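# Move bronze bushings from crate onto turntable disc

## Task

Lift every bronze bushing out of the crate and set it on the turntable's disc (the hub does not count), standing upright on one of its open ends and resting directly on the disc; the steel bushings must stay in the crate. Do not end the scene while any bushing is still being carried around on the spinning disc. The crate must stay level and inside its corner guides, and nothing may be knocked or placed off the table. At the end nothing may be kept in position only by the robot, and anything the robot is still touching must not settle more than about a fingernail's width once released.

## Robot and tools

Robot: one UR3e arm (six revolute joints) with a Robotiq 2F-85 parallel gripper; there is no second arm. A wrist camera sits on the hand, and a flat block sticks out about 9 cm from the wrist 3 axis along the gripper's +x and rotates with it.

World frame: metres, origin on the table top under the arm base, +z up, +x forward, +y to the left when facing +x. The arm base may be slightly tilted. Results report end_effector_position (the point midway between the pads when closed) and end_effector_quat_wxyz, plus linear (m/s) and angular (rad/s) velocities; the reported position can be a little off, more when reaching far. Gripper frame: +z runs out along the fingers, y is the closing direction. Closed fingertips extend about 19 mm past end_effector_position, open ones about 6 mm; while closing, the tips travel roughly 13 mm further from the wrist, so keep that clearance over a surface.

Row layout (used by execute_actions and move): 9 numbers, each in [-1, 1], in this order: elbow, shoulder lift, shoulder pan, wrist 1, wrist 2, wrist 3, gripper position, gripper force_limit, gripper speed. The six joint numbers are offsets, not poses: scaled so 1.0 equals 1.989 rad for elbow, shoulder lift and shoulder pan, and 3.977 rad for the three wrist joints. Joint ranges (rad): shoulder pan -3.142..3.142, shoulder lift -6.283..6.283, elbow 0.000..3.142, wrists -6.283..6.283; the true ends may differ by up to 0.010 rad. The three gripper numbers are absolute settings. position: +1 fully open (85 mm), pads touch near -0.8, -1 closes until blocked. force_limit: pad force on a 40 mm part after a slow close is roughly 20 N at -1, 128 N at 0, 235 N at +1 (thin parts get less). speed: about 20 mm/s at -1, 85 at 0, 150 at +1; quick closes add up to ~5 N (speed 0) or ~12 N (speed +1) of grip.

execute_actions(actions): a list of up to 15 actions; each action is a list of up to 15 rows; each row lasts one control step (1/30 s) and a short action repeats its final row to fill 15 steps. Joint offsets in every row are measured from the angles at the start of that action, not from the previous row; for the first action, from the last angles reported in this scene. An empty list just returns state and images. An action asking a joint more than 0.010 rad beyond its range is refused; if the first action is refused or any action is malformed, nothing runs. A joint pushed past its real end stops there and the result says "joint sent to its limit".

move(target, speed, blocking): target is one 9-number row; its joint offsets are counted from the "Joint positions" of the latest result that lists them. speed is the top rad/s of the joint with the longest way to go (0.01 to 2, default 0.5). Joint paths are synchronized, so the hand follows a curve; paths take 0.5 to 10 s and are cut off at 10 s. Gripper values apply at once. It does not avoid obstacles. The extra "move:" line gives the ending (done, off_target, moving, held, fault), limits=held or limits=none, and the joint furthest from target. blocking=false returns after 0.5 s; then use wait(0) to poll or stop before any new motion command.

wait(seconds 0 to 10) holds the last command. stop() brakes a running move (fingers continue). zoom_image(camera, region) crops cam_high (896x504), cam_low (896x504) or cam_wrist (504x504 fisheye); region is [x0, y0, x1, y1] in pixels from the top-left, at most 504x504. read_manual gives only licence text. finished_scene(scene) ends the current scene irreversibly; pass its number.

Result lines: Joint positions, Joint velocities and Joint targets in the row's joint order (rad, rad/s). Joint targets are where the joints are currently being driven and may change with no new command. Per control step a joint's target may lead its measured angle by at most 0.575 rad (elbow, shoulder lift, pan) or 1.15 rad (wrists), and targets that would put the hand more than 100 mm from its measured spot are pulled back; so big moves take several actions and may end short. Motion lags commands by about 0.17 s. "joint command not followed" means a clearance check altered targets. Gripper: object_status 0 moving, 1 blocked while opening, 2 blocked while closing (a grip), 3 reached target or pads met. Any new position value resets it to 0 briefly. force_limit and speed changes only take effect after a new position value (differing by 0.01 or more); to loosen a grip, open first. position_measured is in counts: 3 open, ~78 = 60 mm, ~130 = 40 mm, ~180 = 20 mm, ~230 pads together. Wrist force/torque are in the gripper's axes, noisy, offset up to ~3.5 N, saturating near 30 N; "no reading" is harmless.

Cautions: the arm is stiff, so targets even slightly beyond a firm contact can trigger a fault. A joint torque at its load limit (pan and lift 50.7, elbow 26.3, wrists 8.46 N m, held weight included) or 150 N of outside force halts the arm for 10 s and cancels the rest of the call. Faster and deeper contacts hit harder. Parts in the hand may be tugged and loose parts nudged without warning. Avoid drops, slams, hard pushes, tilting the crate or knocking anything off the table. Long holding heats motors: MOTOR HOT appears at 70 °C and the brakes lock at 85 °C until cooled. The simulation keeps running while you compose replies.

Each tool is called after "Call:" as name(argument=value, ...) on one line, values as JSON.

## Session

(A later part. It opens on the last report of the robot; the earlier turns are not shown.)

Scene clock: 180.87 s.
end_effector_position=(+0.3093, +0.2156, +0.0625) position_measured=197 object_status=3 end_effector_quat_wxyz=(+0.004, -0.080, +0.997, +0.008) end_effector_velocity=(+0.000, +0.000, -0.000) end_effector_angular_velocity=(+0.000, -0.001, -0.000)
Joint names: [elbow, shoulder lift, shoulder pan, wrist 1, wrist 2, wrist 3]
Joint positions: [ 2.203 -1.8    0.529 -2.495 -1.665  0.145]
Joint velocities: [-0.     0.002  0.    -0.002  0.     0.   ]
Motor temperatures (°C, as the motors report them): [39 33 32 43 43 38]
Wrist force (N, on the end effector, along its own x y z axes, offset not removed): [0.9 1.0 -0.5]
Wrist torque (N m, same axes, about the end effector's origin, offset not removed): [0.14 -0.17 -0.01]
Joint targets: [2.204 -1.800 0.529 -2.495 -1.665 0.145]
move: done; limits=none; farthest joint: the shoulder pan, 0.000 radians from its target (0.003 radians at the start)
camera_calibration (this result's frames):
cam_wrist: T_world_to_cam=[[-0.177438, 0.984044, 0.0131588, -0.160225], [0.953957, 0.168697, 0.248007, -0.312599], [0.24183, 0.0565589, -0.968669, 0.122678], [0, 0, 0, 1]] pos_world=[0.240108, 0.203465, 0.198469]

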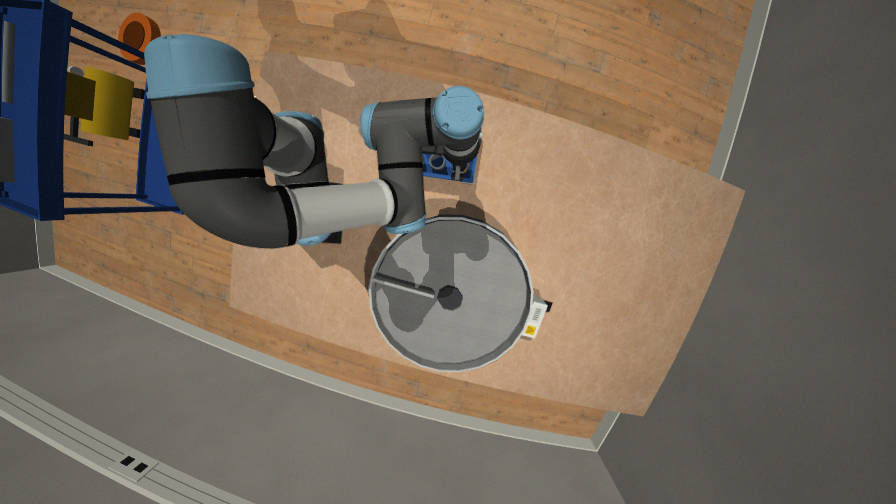

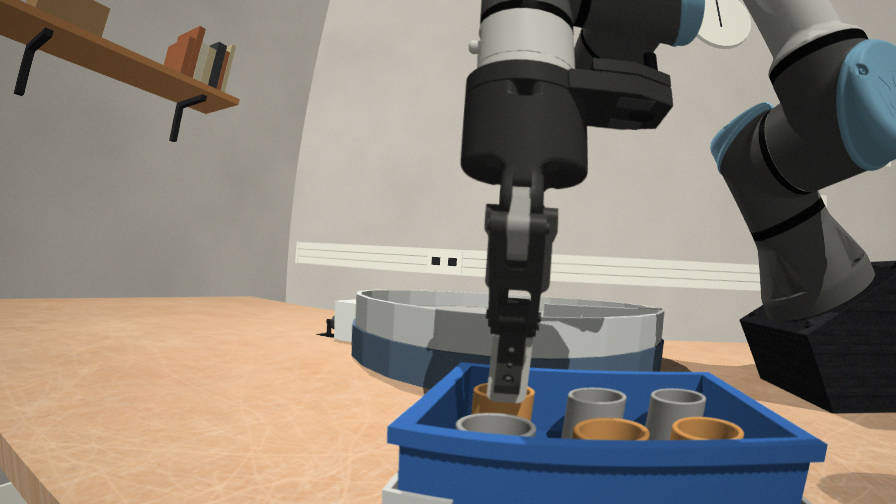

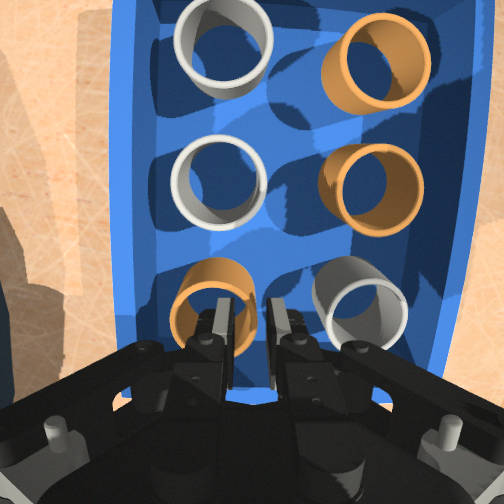

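Call:
move(target=[0.0035,0.008,-0.0004,-0.006,0,0,-0.45,-0.7,-0.5], speed=0.01)

Scene clock: 191.90 s.
end_effector_position=(+0.3094, +0.2158, +0.0585) position_measured=186 object_status=3 end_effector_quat_wxyz=(+0.004, -0.080, +0.997, +0.008) end_effector_velocity=(+0.000, +0.000, -0.000) end_effector_angular_velocity=(+0.001, -0.001, +0.001)
Joint names: [elbow, shoulder lift, shoulder pan, wrist 1, wrist 2, wrist 3]
Joint positions: [ 2.21  -1.784  0.528 -2.518 -1.665  0.145]
Joint velocities: [-0.     0.001  0.001 -0.002  0.    -0.   ]
Motor temperatures (°C, as the motors report them): [39 33 32 43 43 38]
Wrist force (N, on the end effector, along its own x y z axes, offset not removed): [0.5 1.3 -0.5]
Wrist torque (N m, same axes, about the end effector's origin, offset not removed): [0.17 -0.08 0.00]
Joint targets: [2.210 -1.784 0.528 -2.518 -1.665 0.145]
move: done; limits=none; farthest joint: the wrist 1, 0.001 radians from its target (0.024 radians at the start)
camera_calibration (this result's frames):
cam_wrist: T_world_to_cam=[[-0.176684, 0.984183, 0.0128928, -0.160596], [0.953845, 0.167977, 0.248924, -0.311607], [0.242821, 0.0562786, -0.968437, 0.118544], [0, 0, 0, 1]] pos_world=[0.240065, 0.203727, 0.194439]

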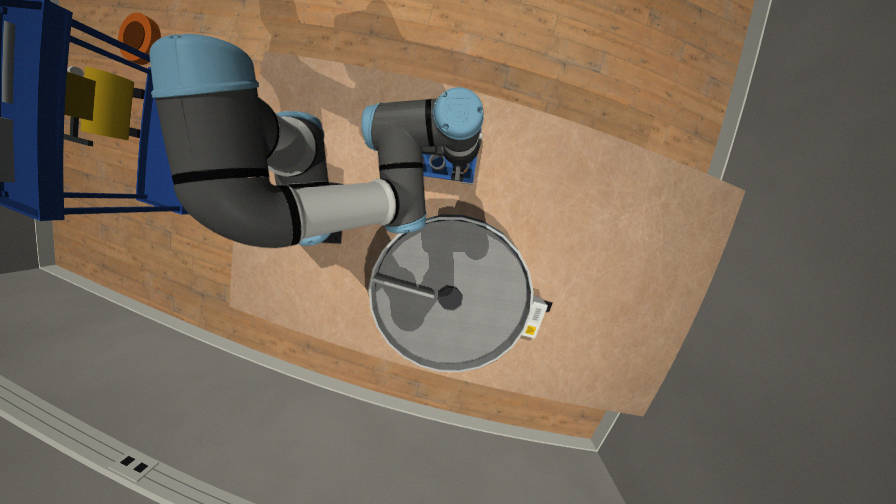

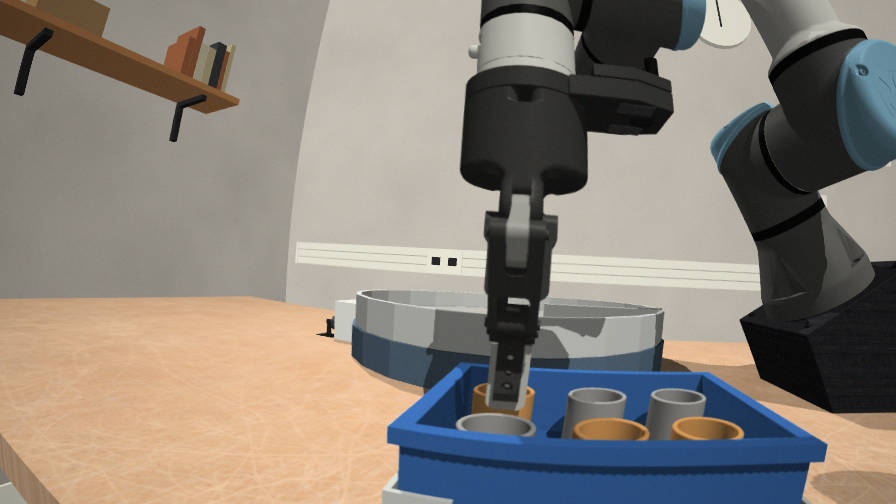

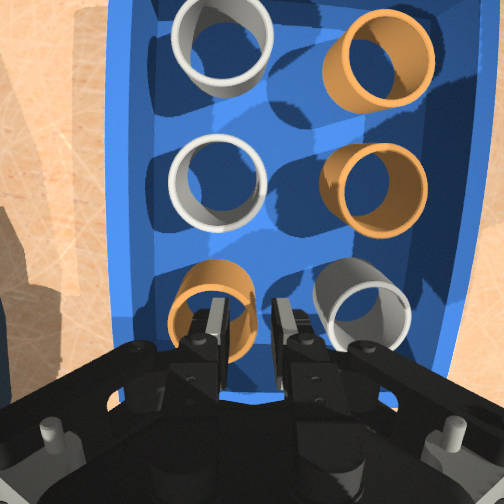

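No contact yet at .0585. Another 4 mm.

Call:
move(target=[0.003,0.007,-0.0004,-0.0052,0,0,-0.45,-0.7,-0.5], speed=0.006)

speed must be a number from 0.01 to 2 (rad/s); nothing of the call was run and nothing moved

Call:
move(target=[0.003,0.007,-0.0004,-0.0052,0,0,-0.45,-0.7,-0.5], speed=0.01)

Scene clock: 197.03 s.
end_effector_position=(+0.3095, +0.2159, +0.0551) position_measured=186 object_status=3 end_effector_quat_wxyz=(+0.005, -0.079, +0.997, +0.008) end_effector_velocity=(-0.000, -0.000, -0.001) end_effector_angular_velocity=(-0.000, +0.001, -0.000)
Joint names: [elbow, shoulder lift, shoulder pan, wrist 1, wrist 2, wrist 3]
Joint positions: [ 2.216 -1.77   0.527 -2.539 -1.665  0.145]
Joint velocities: [ 0.002  0.001 -0.001 -0.002  0.    -0.   ]
Motor temperatures (°C, as the motors report them): [39 33 32 43 43 38]
Wrist force (N, on the end effector, along its own x y z axes, offset not removed): [0.7 1.8 0.1]
Wrist torque (N m, same axes, about the end effector's origin, offset not removed): [0.24 -0.11 0.05]
Joint targets: [2.216 -1.770 0.527 -2.539 -1.665 0.145]
move: done; limits=none; farthest joint: the shoulder pan, 0.000 radians from its target (0.001 radians at the start)
camera_calibration (this result's frames):
cam_wrist: T_world_to_cam=[[-0.175938, 0.984321, 0.0126023, -0.160902], [0.953777, 0.167282, 0.249652, -0.310682], [0.243629, 0.055943, -0.968254, 0.115008], [0, 0, 0, 1]] pos_world=[0.239993, 0.203917, 0.190947]

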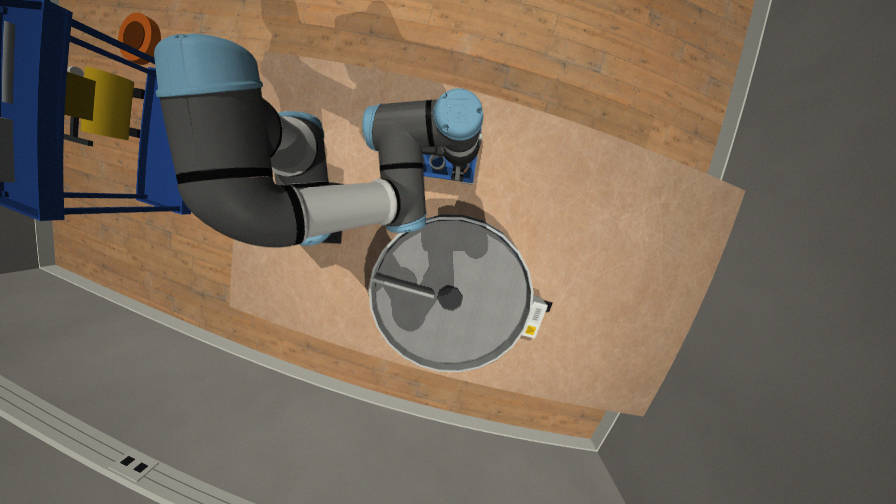

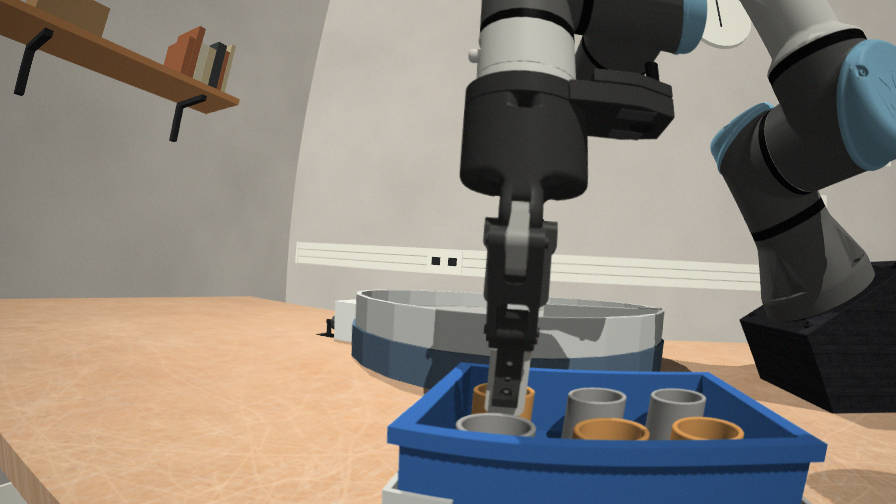

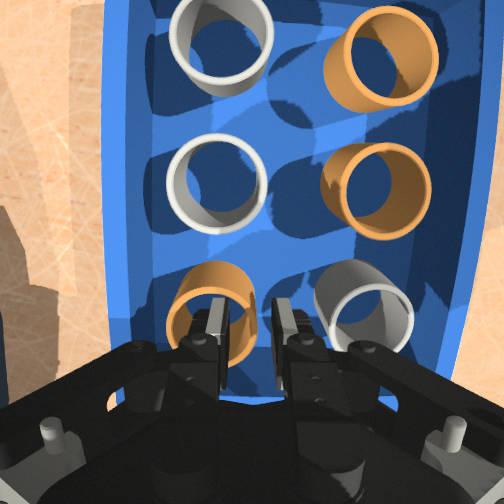

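It's entering. Further 6 mm.

Call:
move(target=[0.005,0.012,-0.0007,-0.009,0,0,-0.45,-0.7,-0.5], speed=0.01)

Scene clock: 202.13 s.
end_effector_position=(+0.3096, +0.2161, +0.0493) position_measured=186 object_status=3 end_effector_quat_wxyz=(+0.006, -0.079, +0.997, +0.008) end_effector_velocity=(-0.001, +0.001, -0.000) end_effector_angular_velocity=(+0.001, +0.001, +0.002)
Joint names: [elbow, shoulder lift, shoulder pan, wrist 1, wrist 2, wrist 3]
Joint positions: [ 2.226 -1.747  0.526 -2.574 -1.665  0.145]
Joint velocities: [ 0.001  0.001  0.003 -0.002  0.    -0.   ]
Motor temperatures (°C, as the motors report them): [39 33 32 43 43 38]
Wrist force (N, on the end effector, along its own x y z axes, offset not removed): [-0.2 1.8 0.1]
Wrist torque (N m, same axes, about the end effector's origin, offset not removed): [0.23 0.05 0.00]
Joint targets: [2.226 -1.746 0.526 -2.574 -1.665 0.145]
move: done; limits=none; farthest joint: the wrist 1, 0.001 radians from its target (0.036 radians at the start)
camera_calibration (this result's frames):
cam_wrist: T_world_to_cam=[[-0.174572, 0.984569, 0.0121674, -0.161446], [0.953523, 0.165959, 0.251498, -0.309141], [0.245598, 0.0555063, -0.967781, 0.108826], [0, 0, 0, 1]] pos_world=[0.239862, 0.204219, 0.185032]

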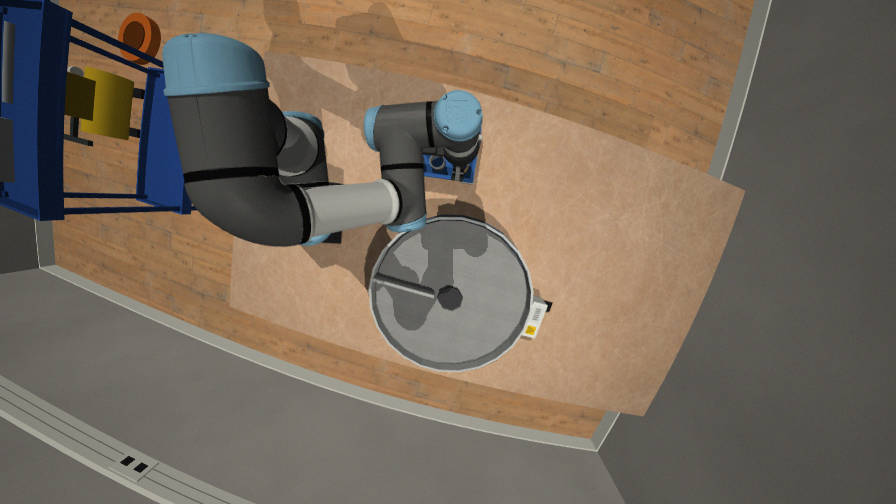

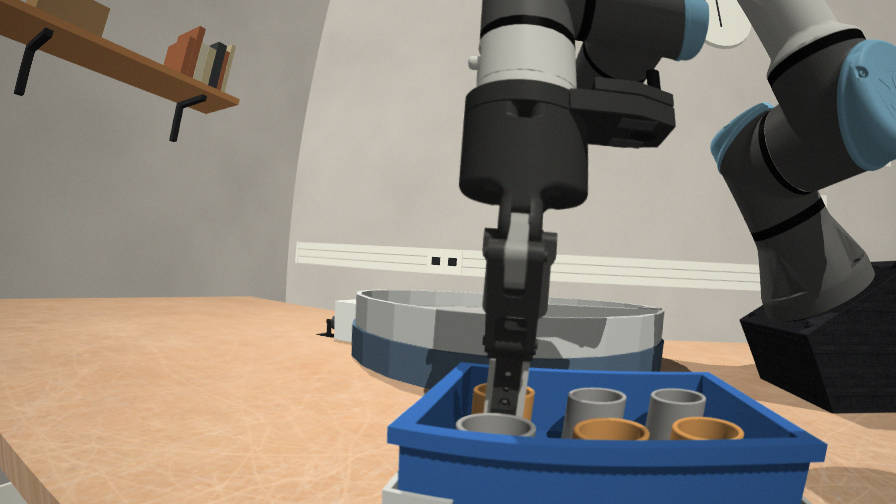

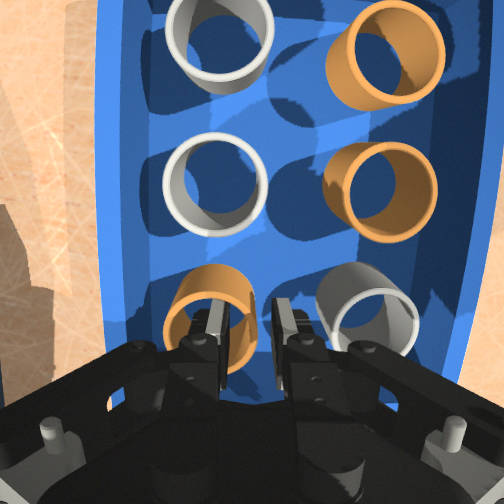

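Call:
move(target=[0,0,0,0,0,0,-1,-0.6,-0.7])

Call:
move(target=[-0.034,-0.082,0.0045,0.061,0,0,-1,-0.6,-0.7], speed=0.06)

Scene clock: 205.17 s.
end_effector_position=(+0.3096, +0.2161, +0.0493) position_measured=217 object_status=2 end_effector_quat_wxyz=(+0.006, -0.079, +0.997, +0.008) end_effector_velocity=(+0.000, -0.001, -0.000) end_effector_angular_velocity=(-0.001, +0.000, -0.001)
Joint names: [elbow, shoulder lift, shoulder pan, wrist 1, wrist 2, wrist 3]
Joint positions: [ 2.226 -1.746  0.526 -2.574 -1.665  0.145]
Joint velocities: [-0.    -0.    -0.002  0.001  0.     0.   ]
Motor temperatures (°C, as the motors report them): [39 33 32 43 43 38]
Wrist force (N, on the end effector, along its own x y z axes, offset not removed): [1.0 2.3 -3.4]
Wrist torque (N m, same axes, about the end effector's origin, offset not removed): [0.18 -0.20 0.00]
Joint targets: [2.226 -1.747 0.526 -2.574 -1.665 0.145]
move: done; limits=none; farthest joint: the shoulder lift, 0.001 radians from its target (0.001 radians at the start)
camera_calibration (this result's frames):
cam_wrist: T_world_to_cam=[[-0.174562, 0.984571, 0.0121601, -0.161447], [0.953524, 0.165951, 0.251501, -0.30913], [0.245602, 0.0554975, -0.967781, 0.108794], [0, 0, 0, 1]] pos_world=[0.23986, 0.204219, 0.184998]

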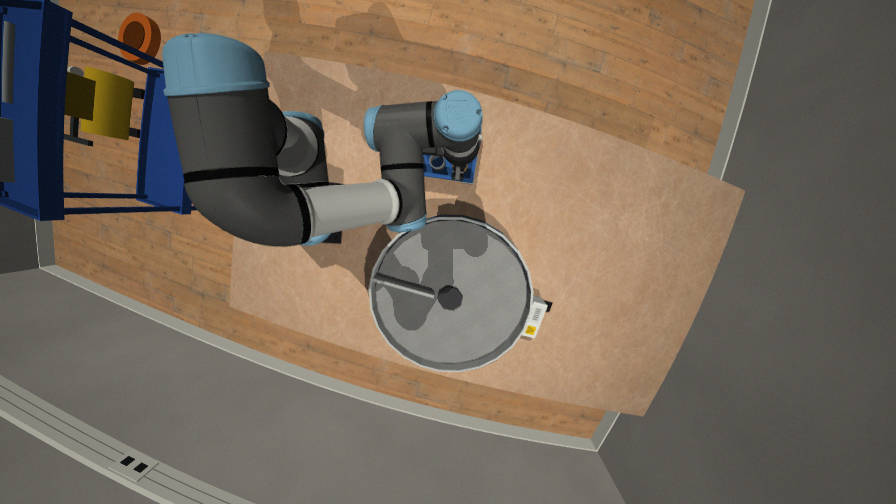

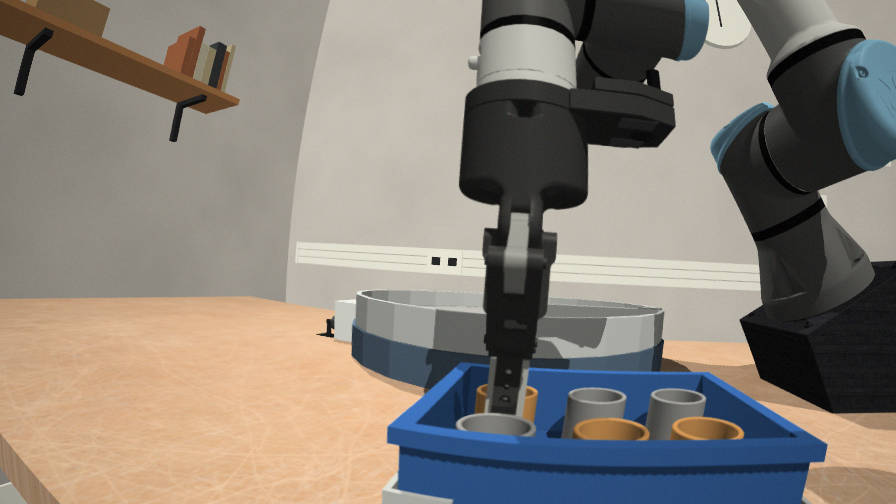

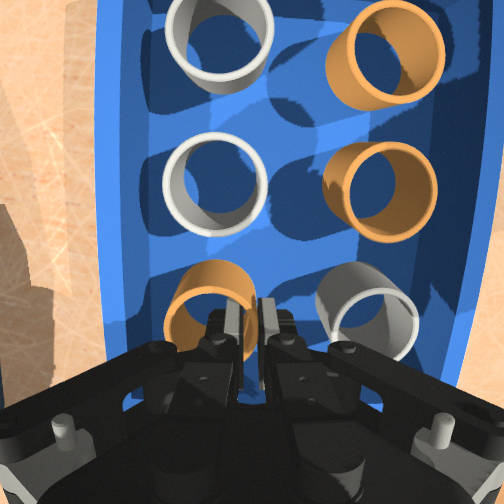

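Scene clock: 209.60 s.
end_effector_position=(+0.3056, +0.2133, +0.0901) position_measured=217 object_status=2 end_effector_quat_wxyz=(-0.000, -0.083, +0.997, +0.009) end_effector_velocity=(-0.000, +0.000, +0.000) end_effector_angular_velocity=(+0.000, +0.000, +0.001)
Joint names: [elbow, shoulder lift, shoulder pan, wrist 1, wrist 2, wrist 3]
Joint positions: [ 2.159 -1.909  0.535 -2.332 -1.665  0.145]
Joint velocities: [-0.    -0.002  0.     0.002  0.    -0.   ]
Motor temperatures (°C, as the motors report them): [39 33 32 43 43 38]
Wrist force (N, on the end effector, along its own x y z axes, offset not removed): [0.6 1.2 0.5]
Wrist torque (N m, same axes, about the end effector's origin, offset not removed): [0.12 -0.16 0.04]
Joint targets: [2.159 -1.909 0.535 -2.332 -1.665 0.145]
move: done; limits=none; farthest joint: the wrist 1, 0.001 radians from its target (0.243 radians at the start)
camera_calibration (this result's frames):
cam_wrist: T_world_to_cam=[[-0.183312, 0.982939, 0.015081, -0.157152], [0.954885, 0.174392, 0.240377, -0.316285], [0.233646, 0.0584647, -0.970562, 0.152767], [0, 0, 0, 1]] pos_world=[0.237515, 0.200697, 0.226667]

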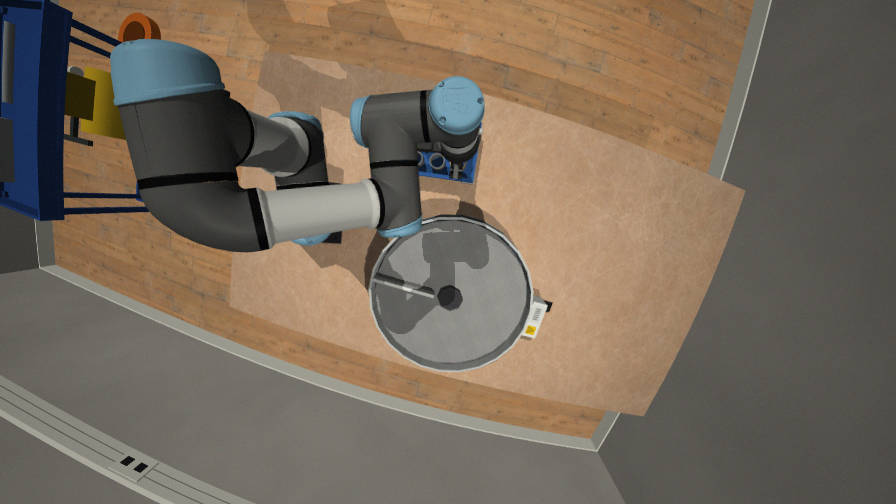

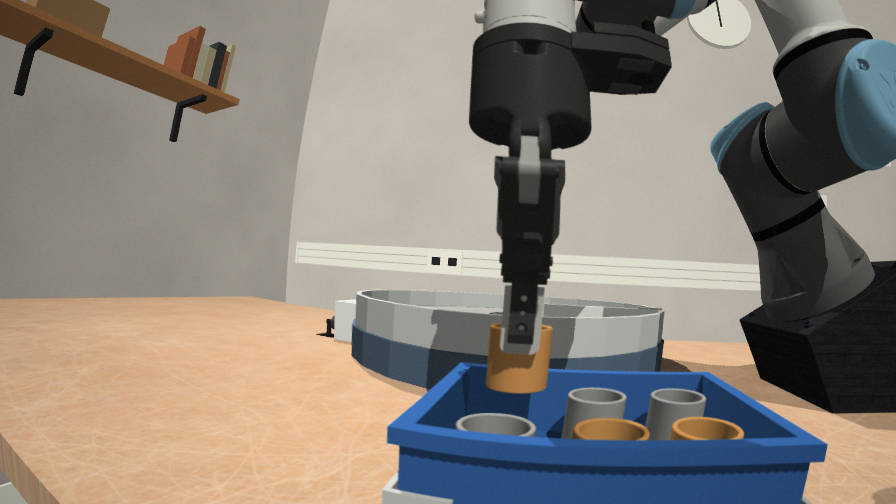

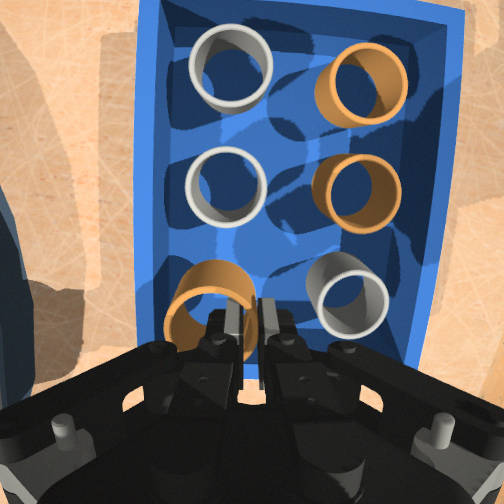

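Call:
move(target=[-0.130,-0.111,-0.018,0.1215,-0.0033,0,-1,-0.6,-0.7], speed=0.3)

Call:
move(target=[-0.162,0.052,-0.51,0.069,0.121,0,-1,-0.6,-0.7], speed=0.4)

Call:
move(target=[0.062,0.126,0.029,-0.08,-0.0056,0,-1,-0.6,-0.7], speed=0.15)

Scene clock: 217.70 s.
end_effector_position=(+0.3114, +0.1908, +0.1775) position_measured=217 object_status=2 end_effector_quat_wxyz=(-0.000, -0.068, +0.998, -0.007) end_effector_velocity=(-0.000, -0.000, +0.000) end_effector_angular_velocity=(-0.001, -0.000, -0.000)
Joint names: [elbow, shoulder lift, shoulder pan, wrist 1, wrist 2, wrist 3]
Joint positions: [ 1.9   -2.13   0.499 -1.849 -1.678  0.145]
Joint velocities: [-0.001 -0.001 -0.001  0.002 -0.    -0.   ]
Motor temperatures (°C, as the motors report them): [39 33 32 43 43 38]
Wrist force (N, on the end effector, along its own x y z axes, offset not removed): [0.5 2.1 1.0]
Wrist torque (N m, same axes, about the end effector's origin, offset not removed): [0.30 -0.14 0.04]
Joint targets: [1.900 -2.130 0.499 -1.849 -1.678 0.145]
move: done; limits=none; farthest joint: the shoulder pan, 0.000 radians from its target (0.036 radians at the start)
camera_calibration (this result's frames):
cam_wrist: T_world_to_cam=[[-0.1531, 0.988079, -0.0161628, -0.140059], [0.959402, 0.152537, 0.237233, -0.335561], [0.23687, 0.0208137, -0.971318, 0.24379], [0, 0, 0, 1]] pos_world=[0.242748, 0.184501, 0.31414]

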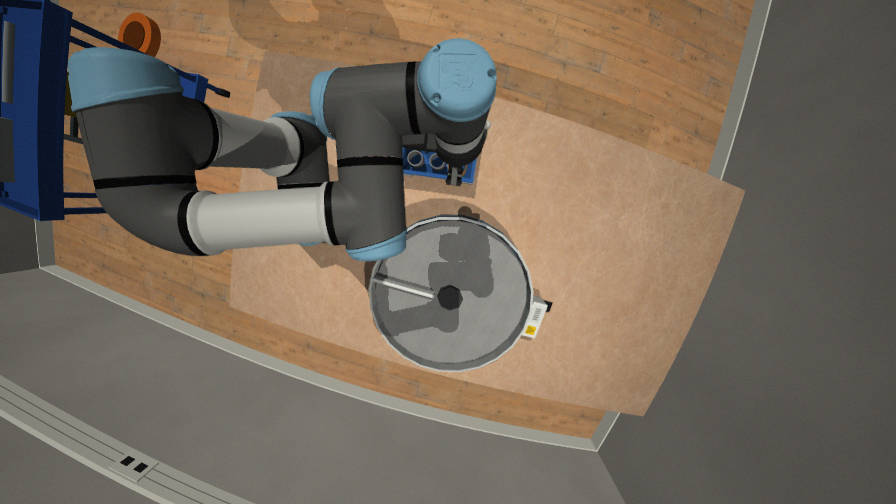

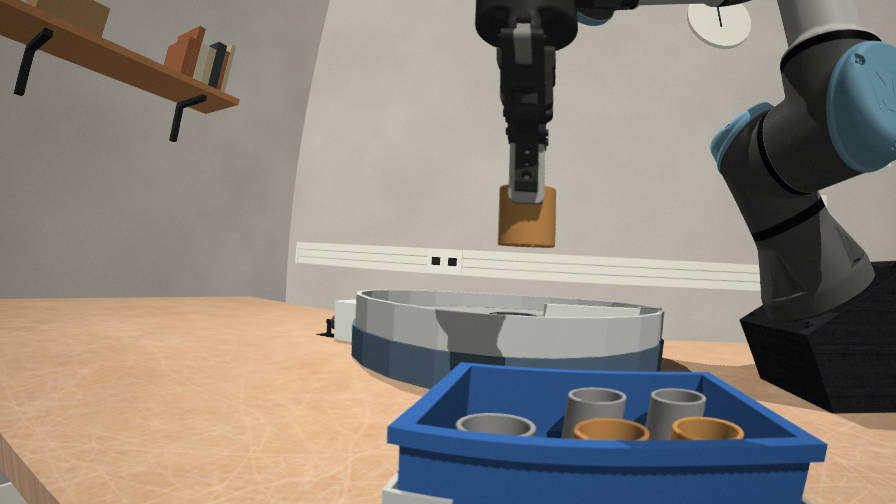

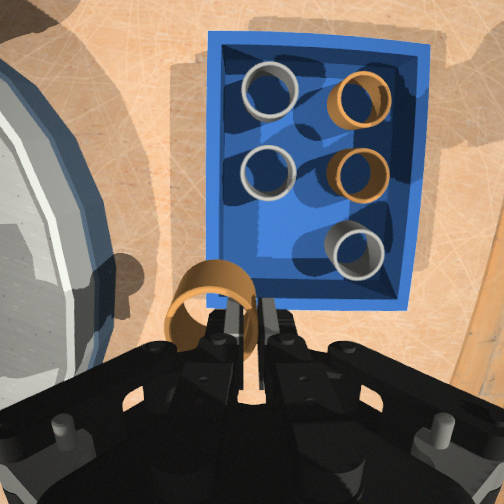

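Scene clock: 220.87 s.
end_effector_position=(+0.4439, +0.0080, +0.1833) position_measured=217 object_status=2 end_effector_quat_wxyz=(+0.037, +0.368, +0.929, -0.009) end_effector_velocity=(-0.000, -0.001, -0.000) end_effector_angular_velocity=(-0.000, +0.000, -0.003)
Joint names: [elbow, shoulder lift, shoulder pan, wrist 1, wrist 2, wrist 3]
Joint positions: [ 1.578 -2.027 -0.515 -1.575 -1.197  0.145]
Joint velocities: [ 0.     0.    -0.003  0.001  0.001 -0.   ]
Motor temperatures (°C, as the motors report them): [39 33 32 43 43 38]
Wrist force (N, on the end effector, along its own x y z axes, offset not removed): [0.0 1.2 0.4]
Wrist torque (N m, same axes, about the end effector's origin, offset not removed): [0.12 0.01 0.01]
Joint targets: [1.578 -2.027 -0.515 -1.575 -1.197 0.145]
move: done; limits=none; farthest joint: the shoulder pan, 0.000 radians from its target (1.014 radians at the start)
camera_calibration (this result's frames):
cam_wrist: T_world_to_cam=[[0.670839, 0.741568, 0.00718922, -0.307148], [0.703085, -0.63905, 0.311907, -0.329842], [0.235895, -0.204185, -0.950085, 0.220215], [0, 0, 0, 1]] pos_world=[0.386006, 0.0619505, 0.314311]

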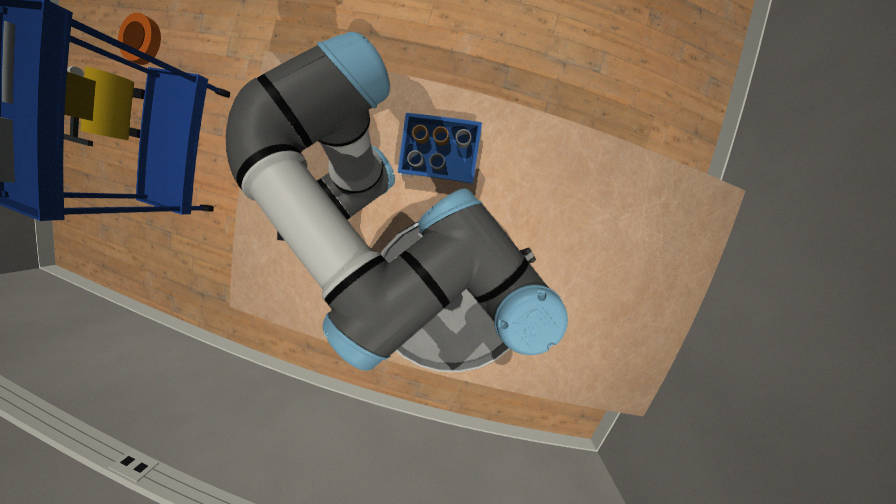

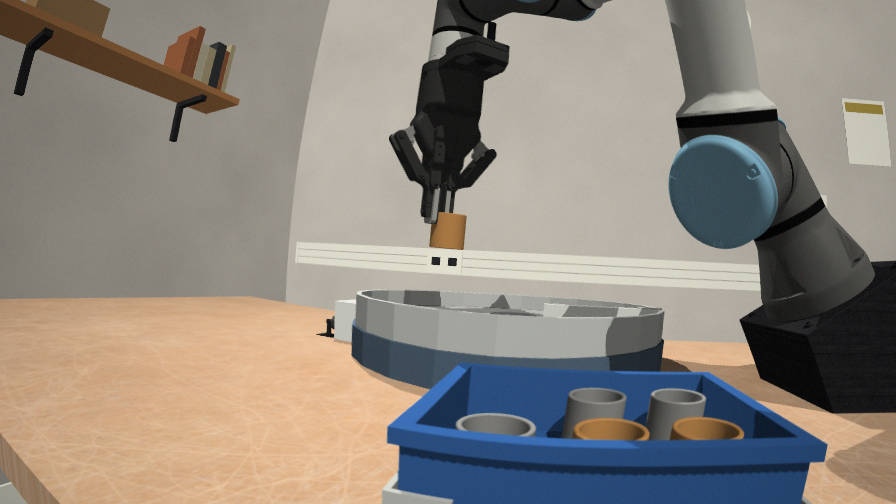

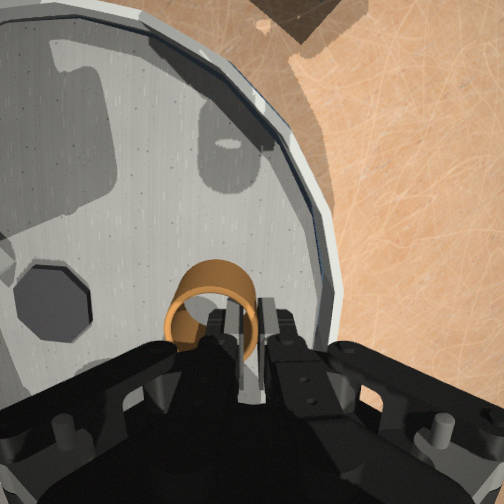

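Scene clock: 223.47 s.
end_effector_position=(+0.4547, -0.0223, +0.1003) position_measured=217 object_status=2 end_effector_quat_wxyz=(+0.003, +0.354, +0.935, -0.001) end_effector_velocity=(-0.000, +0.000, -0.001) end_effector_angular_velocity=(+0.002, +0.002, +0.000)
Joint names: [elbow, shoulder lift, shoulder pan, wrist 1, wrist 2, wrist 3]
Joint positions: [ 1.701 -1.776 -0.457 -1.893 -1.219  0.145]
Joint velocities: [ 0.003  0.002  0.001 -0.003  0.    -0.   ]
Motor temperatures (°C, as the motors report them): [39 33 32 43 43 38]
Wrist force (N, on the end effector, along its own x y z axes, offset not removed): [1.0 0.5 1.3]
Wrist torque (N m, same axes, about the end effector's origin, offset not removed): [0.03 -0.18 -0.01]
Joint targets: [1.701 -1.776 -0.457 -1.893 -1.219 0.145]
move: done; limits=none; farthest joint: the wrist 1, 0.001 radians from its target (0.318 radians at the start)
camera_calibration (this result's frames):
cam_wrist: T_world_to_cam=[[0.648929, 0.760847, -0.00144245, -0.280033], [0.737966, -0.62895, 0.244596, -0.33972], [0.185193, -0.15979, -0.969624, 0.15862], [0, 0, 0, 1]] pos_world=[0.403049, 0.0247413, 0.236492]

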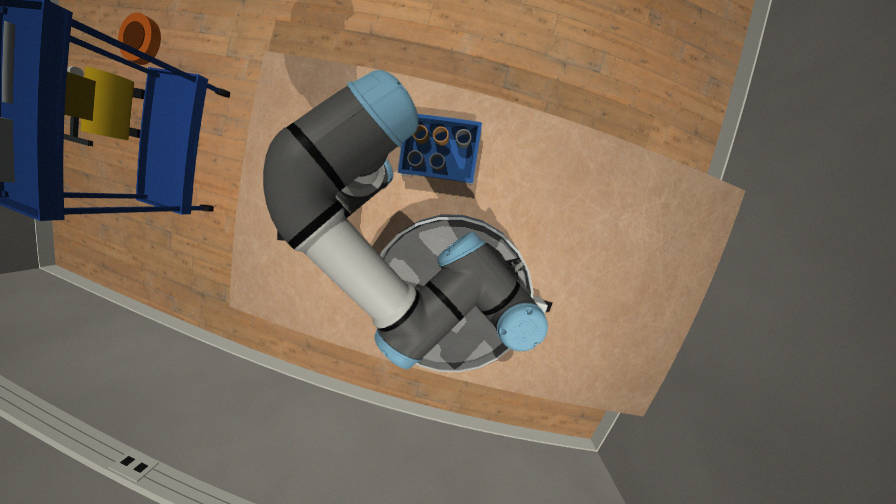

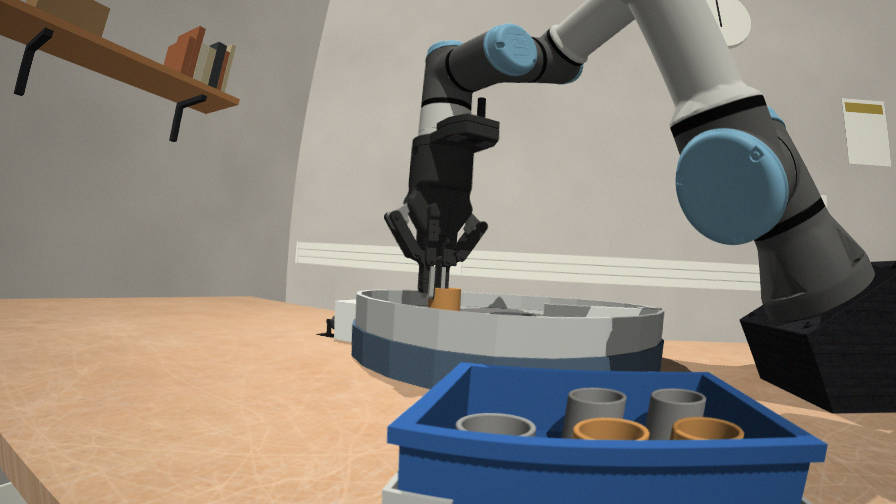

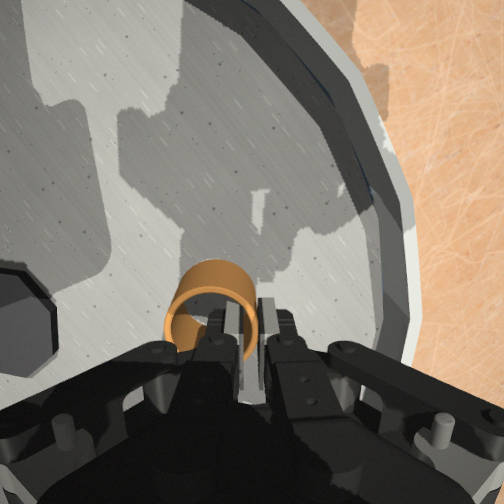

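Call:
move(target=[0.0144,0.0097,0.0074,-0.0133,-0.0014,0,-1,-0.6,-0.7], speed=0.02)

Scene clock: 228.07 s.
end_effector_position=(+0.4543, -0.0218, +0.0903) position_measured=217 object_status=2 end_effector_quat_wxyz=(+0.003, +0.348, +0.938, -0.001) end_effector_velocity=(-0.000, +0.000, -0.001) end_effector_angular_velocity=(+0.001, +0.001, +0.001)
Joint names: [elbow, shoulder lift, shoulder pan, wrist 1, wrist 2, wrist 3]
Joint positions: [ 1.73  -1.757 -0.443 -1.945 -1.225  0.145]
Joint velocities: [ 0.002  0.001  0.001 -0.002  0.     0.   ]
Motor temperatures (°C, as the motors report them): [39 33 32 43 43 38]
Wrist force (N, on the end effector, along its own x y z axes, offset not removed): [12.9 -1.4 -30.0]
Wrist torque (N m, same axes, about the end effector's origin, offset not removed): [0.08 -0.13 0.03]
Joint targets: [1.730 -1.757 -0.442 -1.946 -1.225 0.145]
move: done; limits=none; farthest joint: the wrist 1, 0.001 radians from its target (0.053 radians at the start)
camera_calibration (this result's frames):
cam_wrist: T_world_to_cam=[[0.637883, 0.770132, -0.00135323, -0.274981], [0.746923, -0.618229, 0.244743, -0.340559], [0.187648, -0.157128, -0.969587, 0.148037], [0, 0, 0, 1]] pos_world=[0.401998, 0.0244886, 0.226512]

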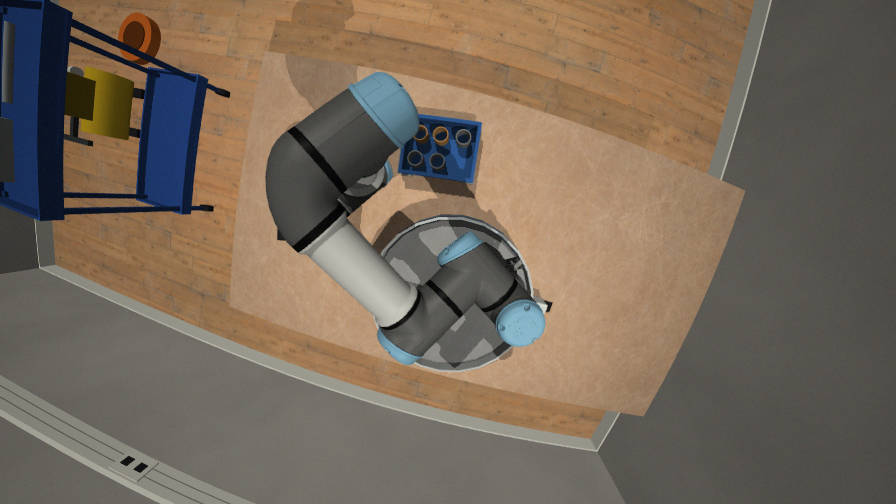

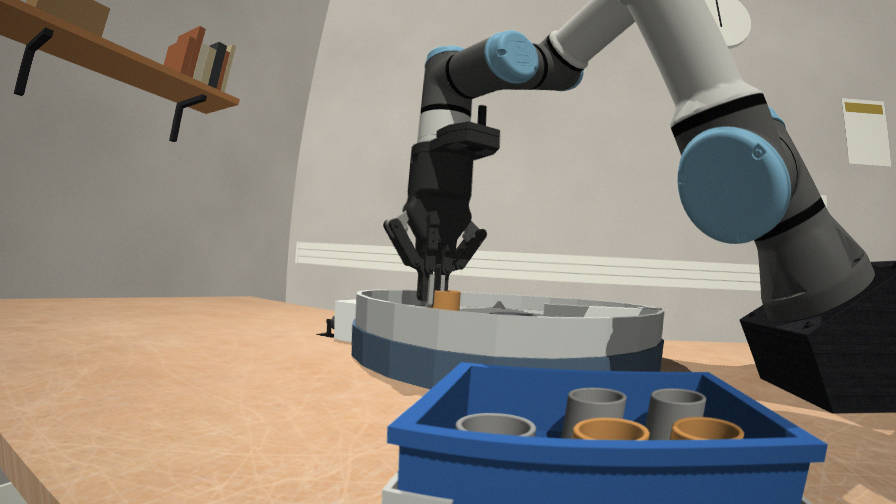

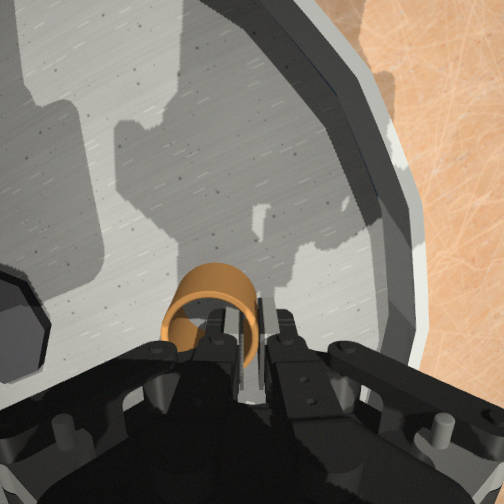

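Call:
move(target=[-0.06,-0.045,-0.03,0.056,0.0056,0,-0.5,-0.6,0.3], speed=0.25)

Scene clock: 234.83 s.
end_effector_position=(+0.4540, -0.0197, +0.1347) position_measured=192 object_status=3 end_effector_quat_wxyz=(+0.006, +0.374, +0.927, -0.002) end_effector_velocity=(+0.000, -0.000, +0.001) end_effector_angular_velocity=(-0.001, -0.001, -0.000)
Joint names: [elbow, shoulder lift, shoulder pan, wrist 1, wrist 2, wrist 3]
Joint positions: [ 1.611 -1.846 -0.502 -1.723 -1.203  0.145]
Joint velocities: [-0.002 -0.001 -0.001  0.002  0.    -0.   ]
Motor temperatures (°C, as the motors report them): [39 33 32 43 43 38]
Wrist force (N, on the end effector, along its own x y z axes, offset not removed): [0.7 1.5 -0.4]
Wrist torque (N m, same axes, about the end effector's origin, offset not removed): [0.20 -0.14 0.03]
Joint targets: [1.610 -1.847 -0.502 -1.723 -1.203 0.145]
move: done; limits=none; farthest joint: the shoulder pan, 0.001 radians from its target (0.060 radians at the start)
camera_calibration (this result's frames):
cam_wrist: T_world_to_cam=[[0.680295, 0.732938, -0.000740512, -0.2964], [0.709653, -0.658429, 0.250728, -0.334527], [0.18328, -0.171094, -0.968057, 0.192993], [0, 0, 0, 1]] pos_world=[0.403666, 0.0300009, 0.270484]

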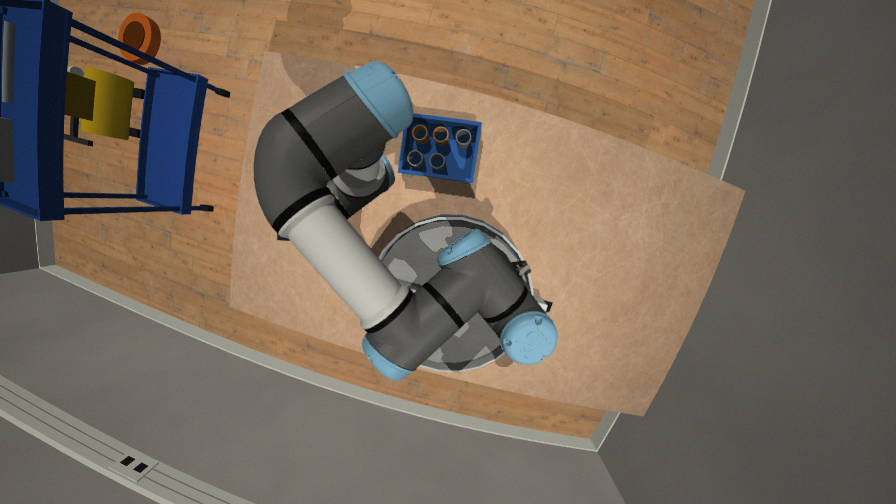

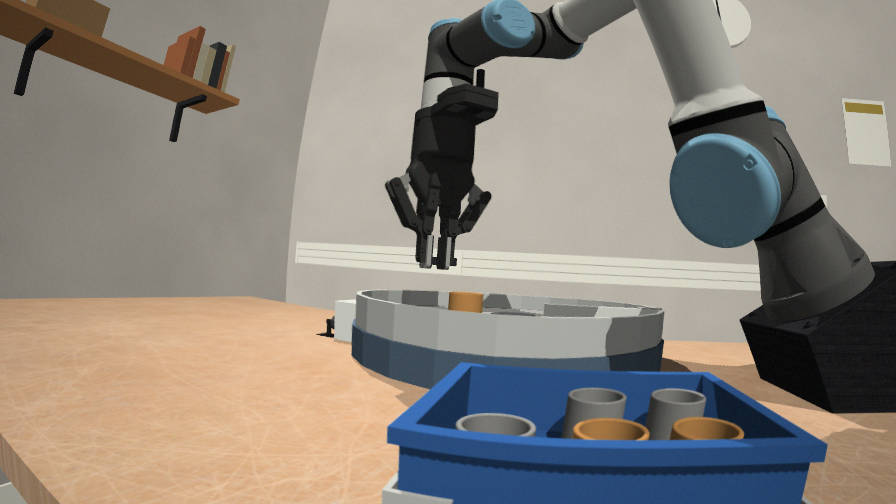

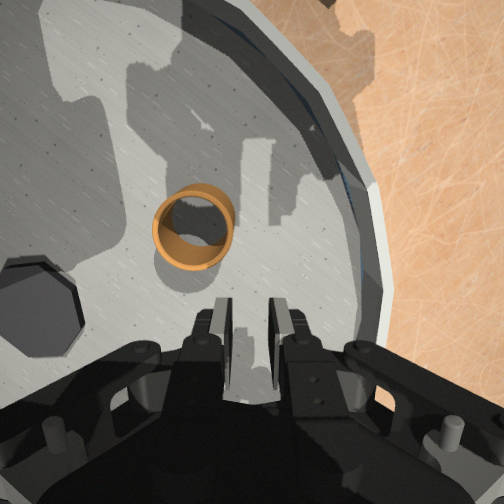

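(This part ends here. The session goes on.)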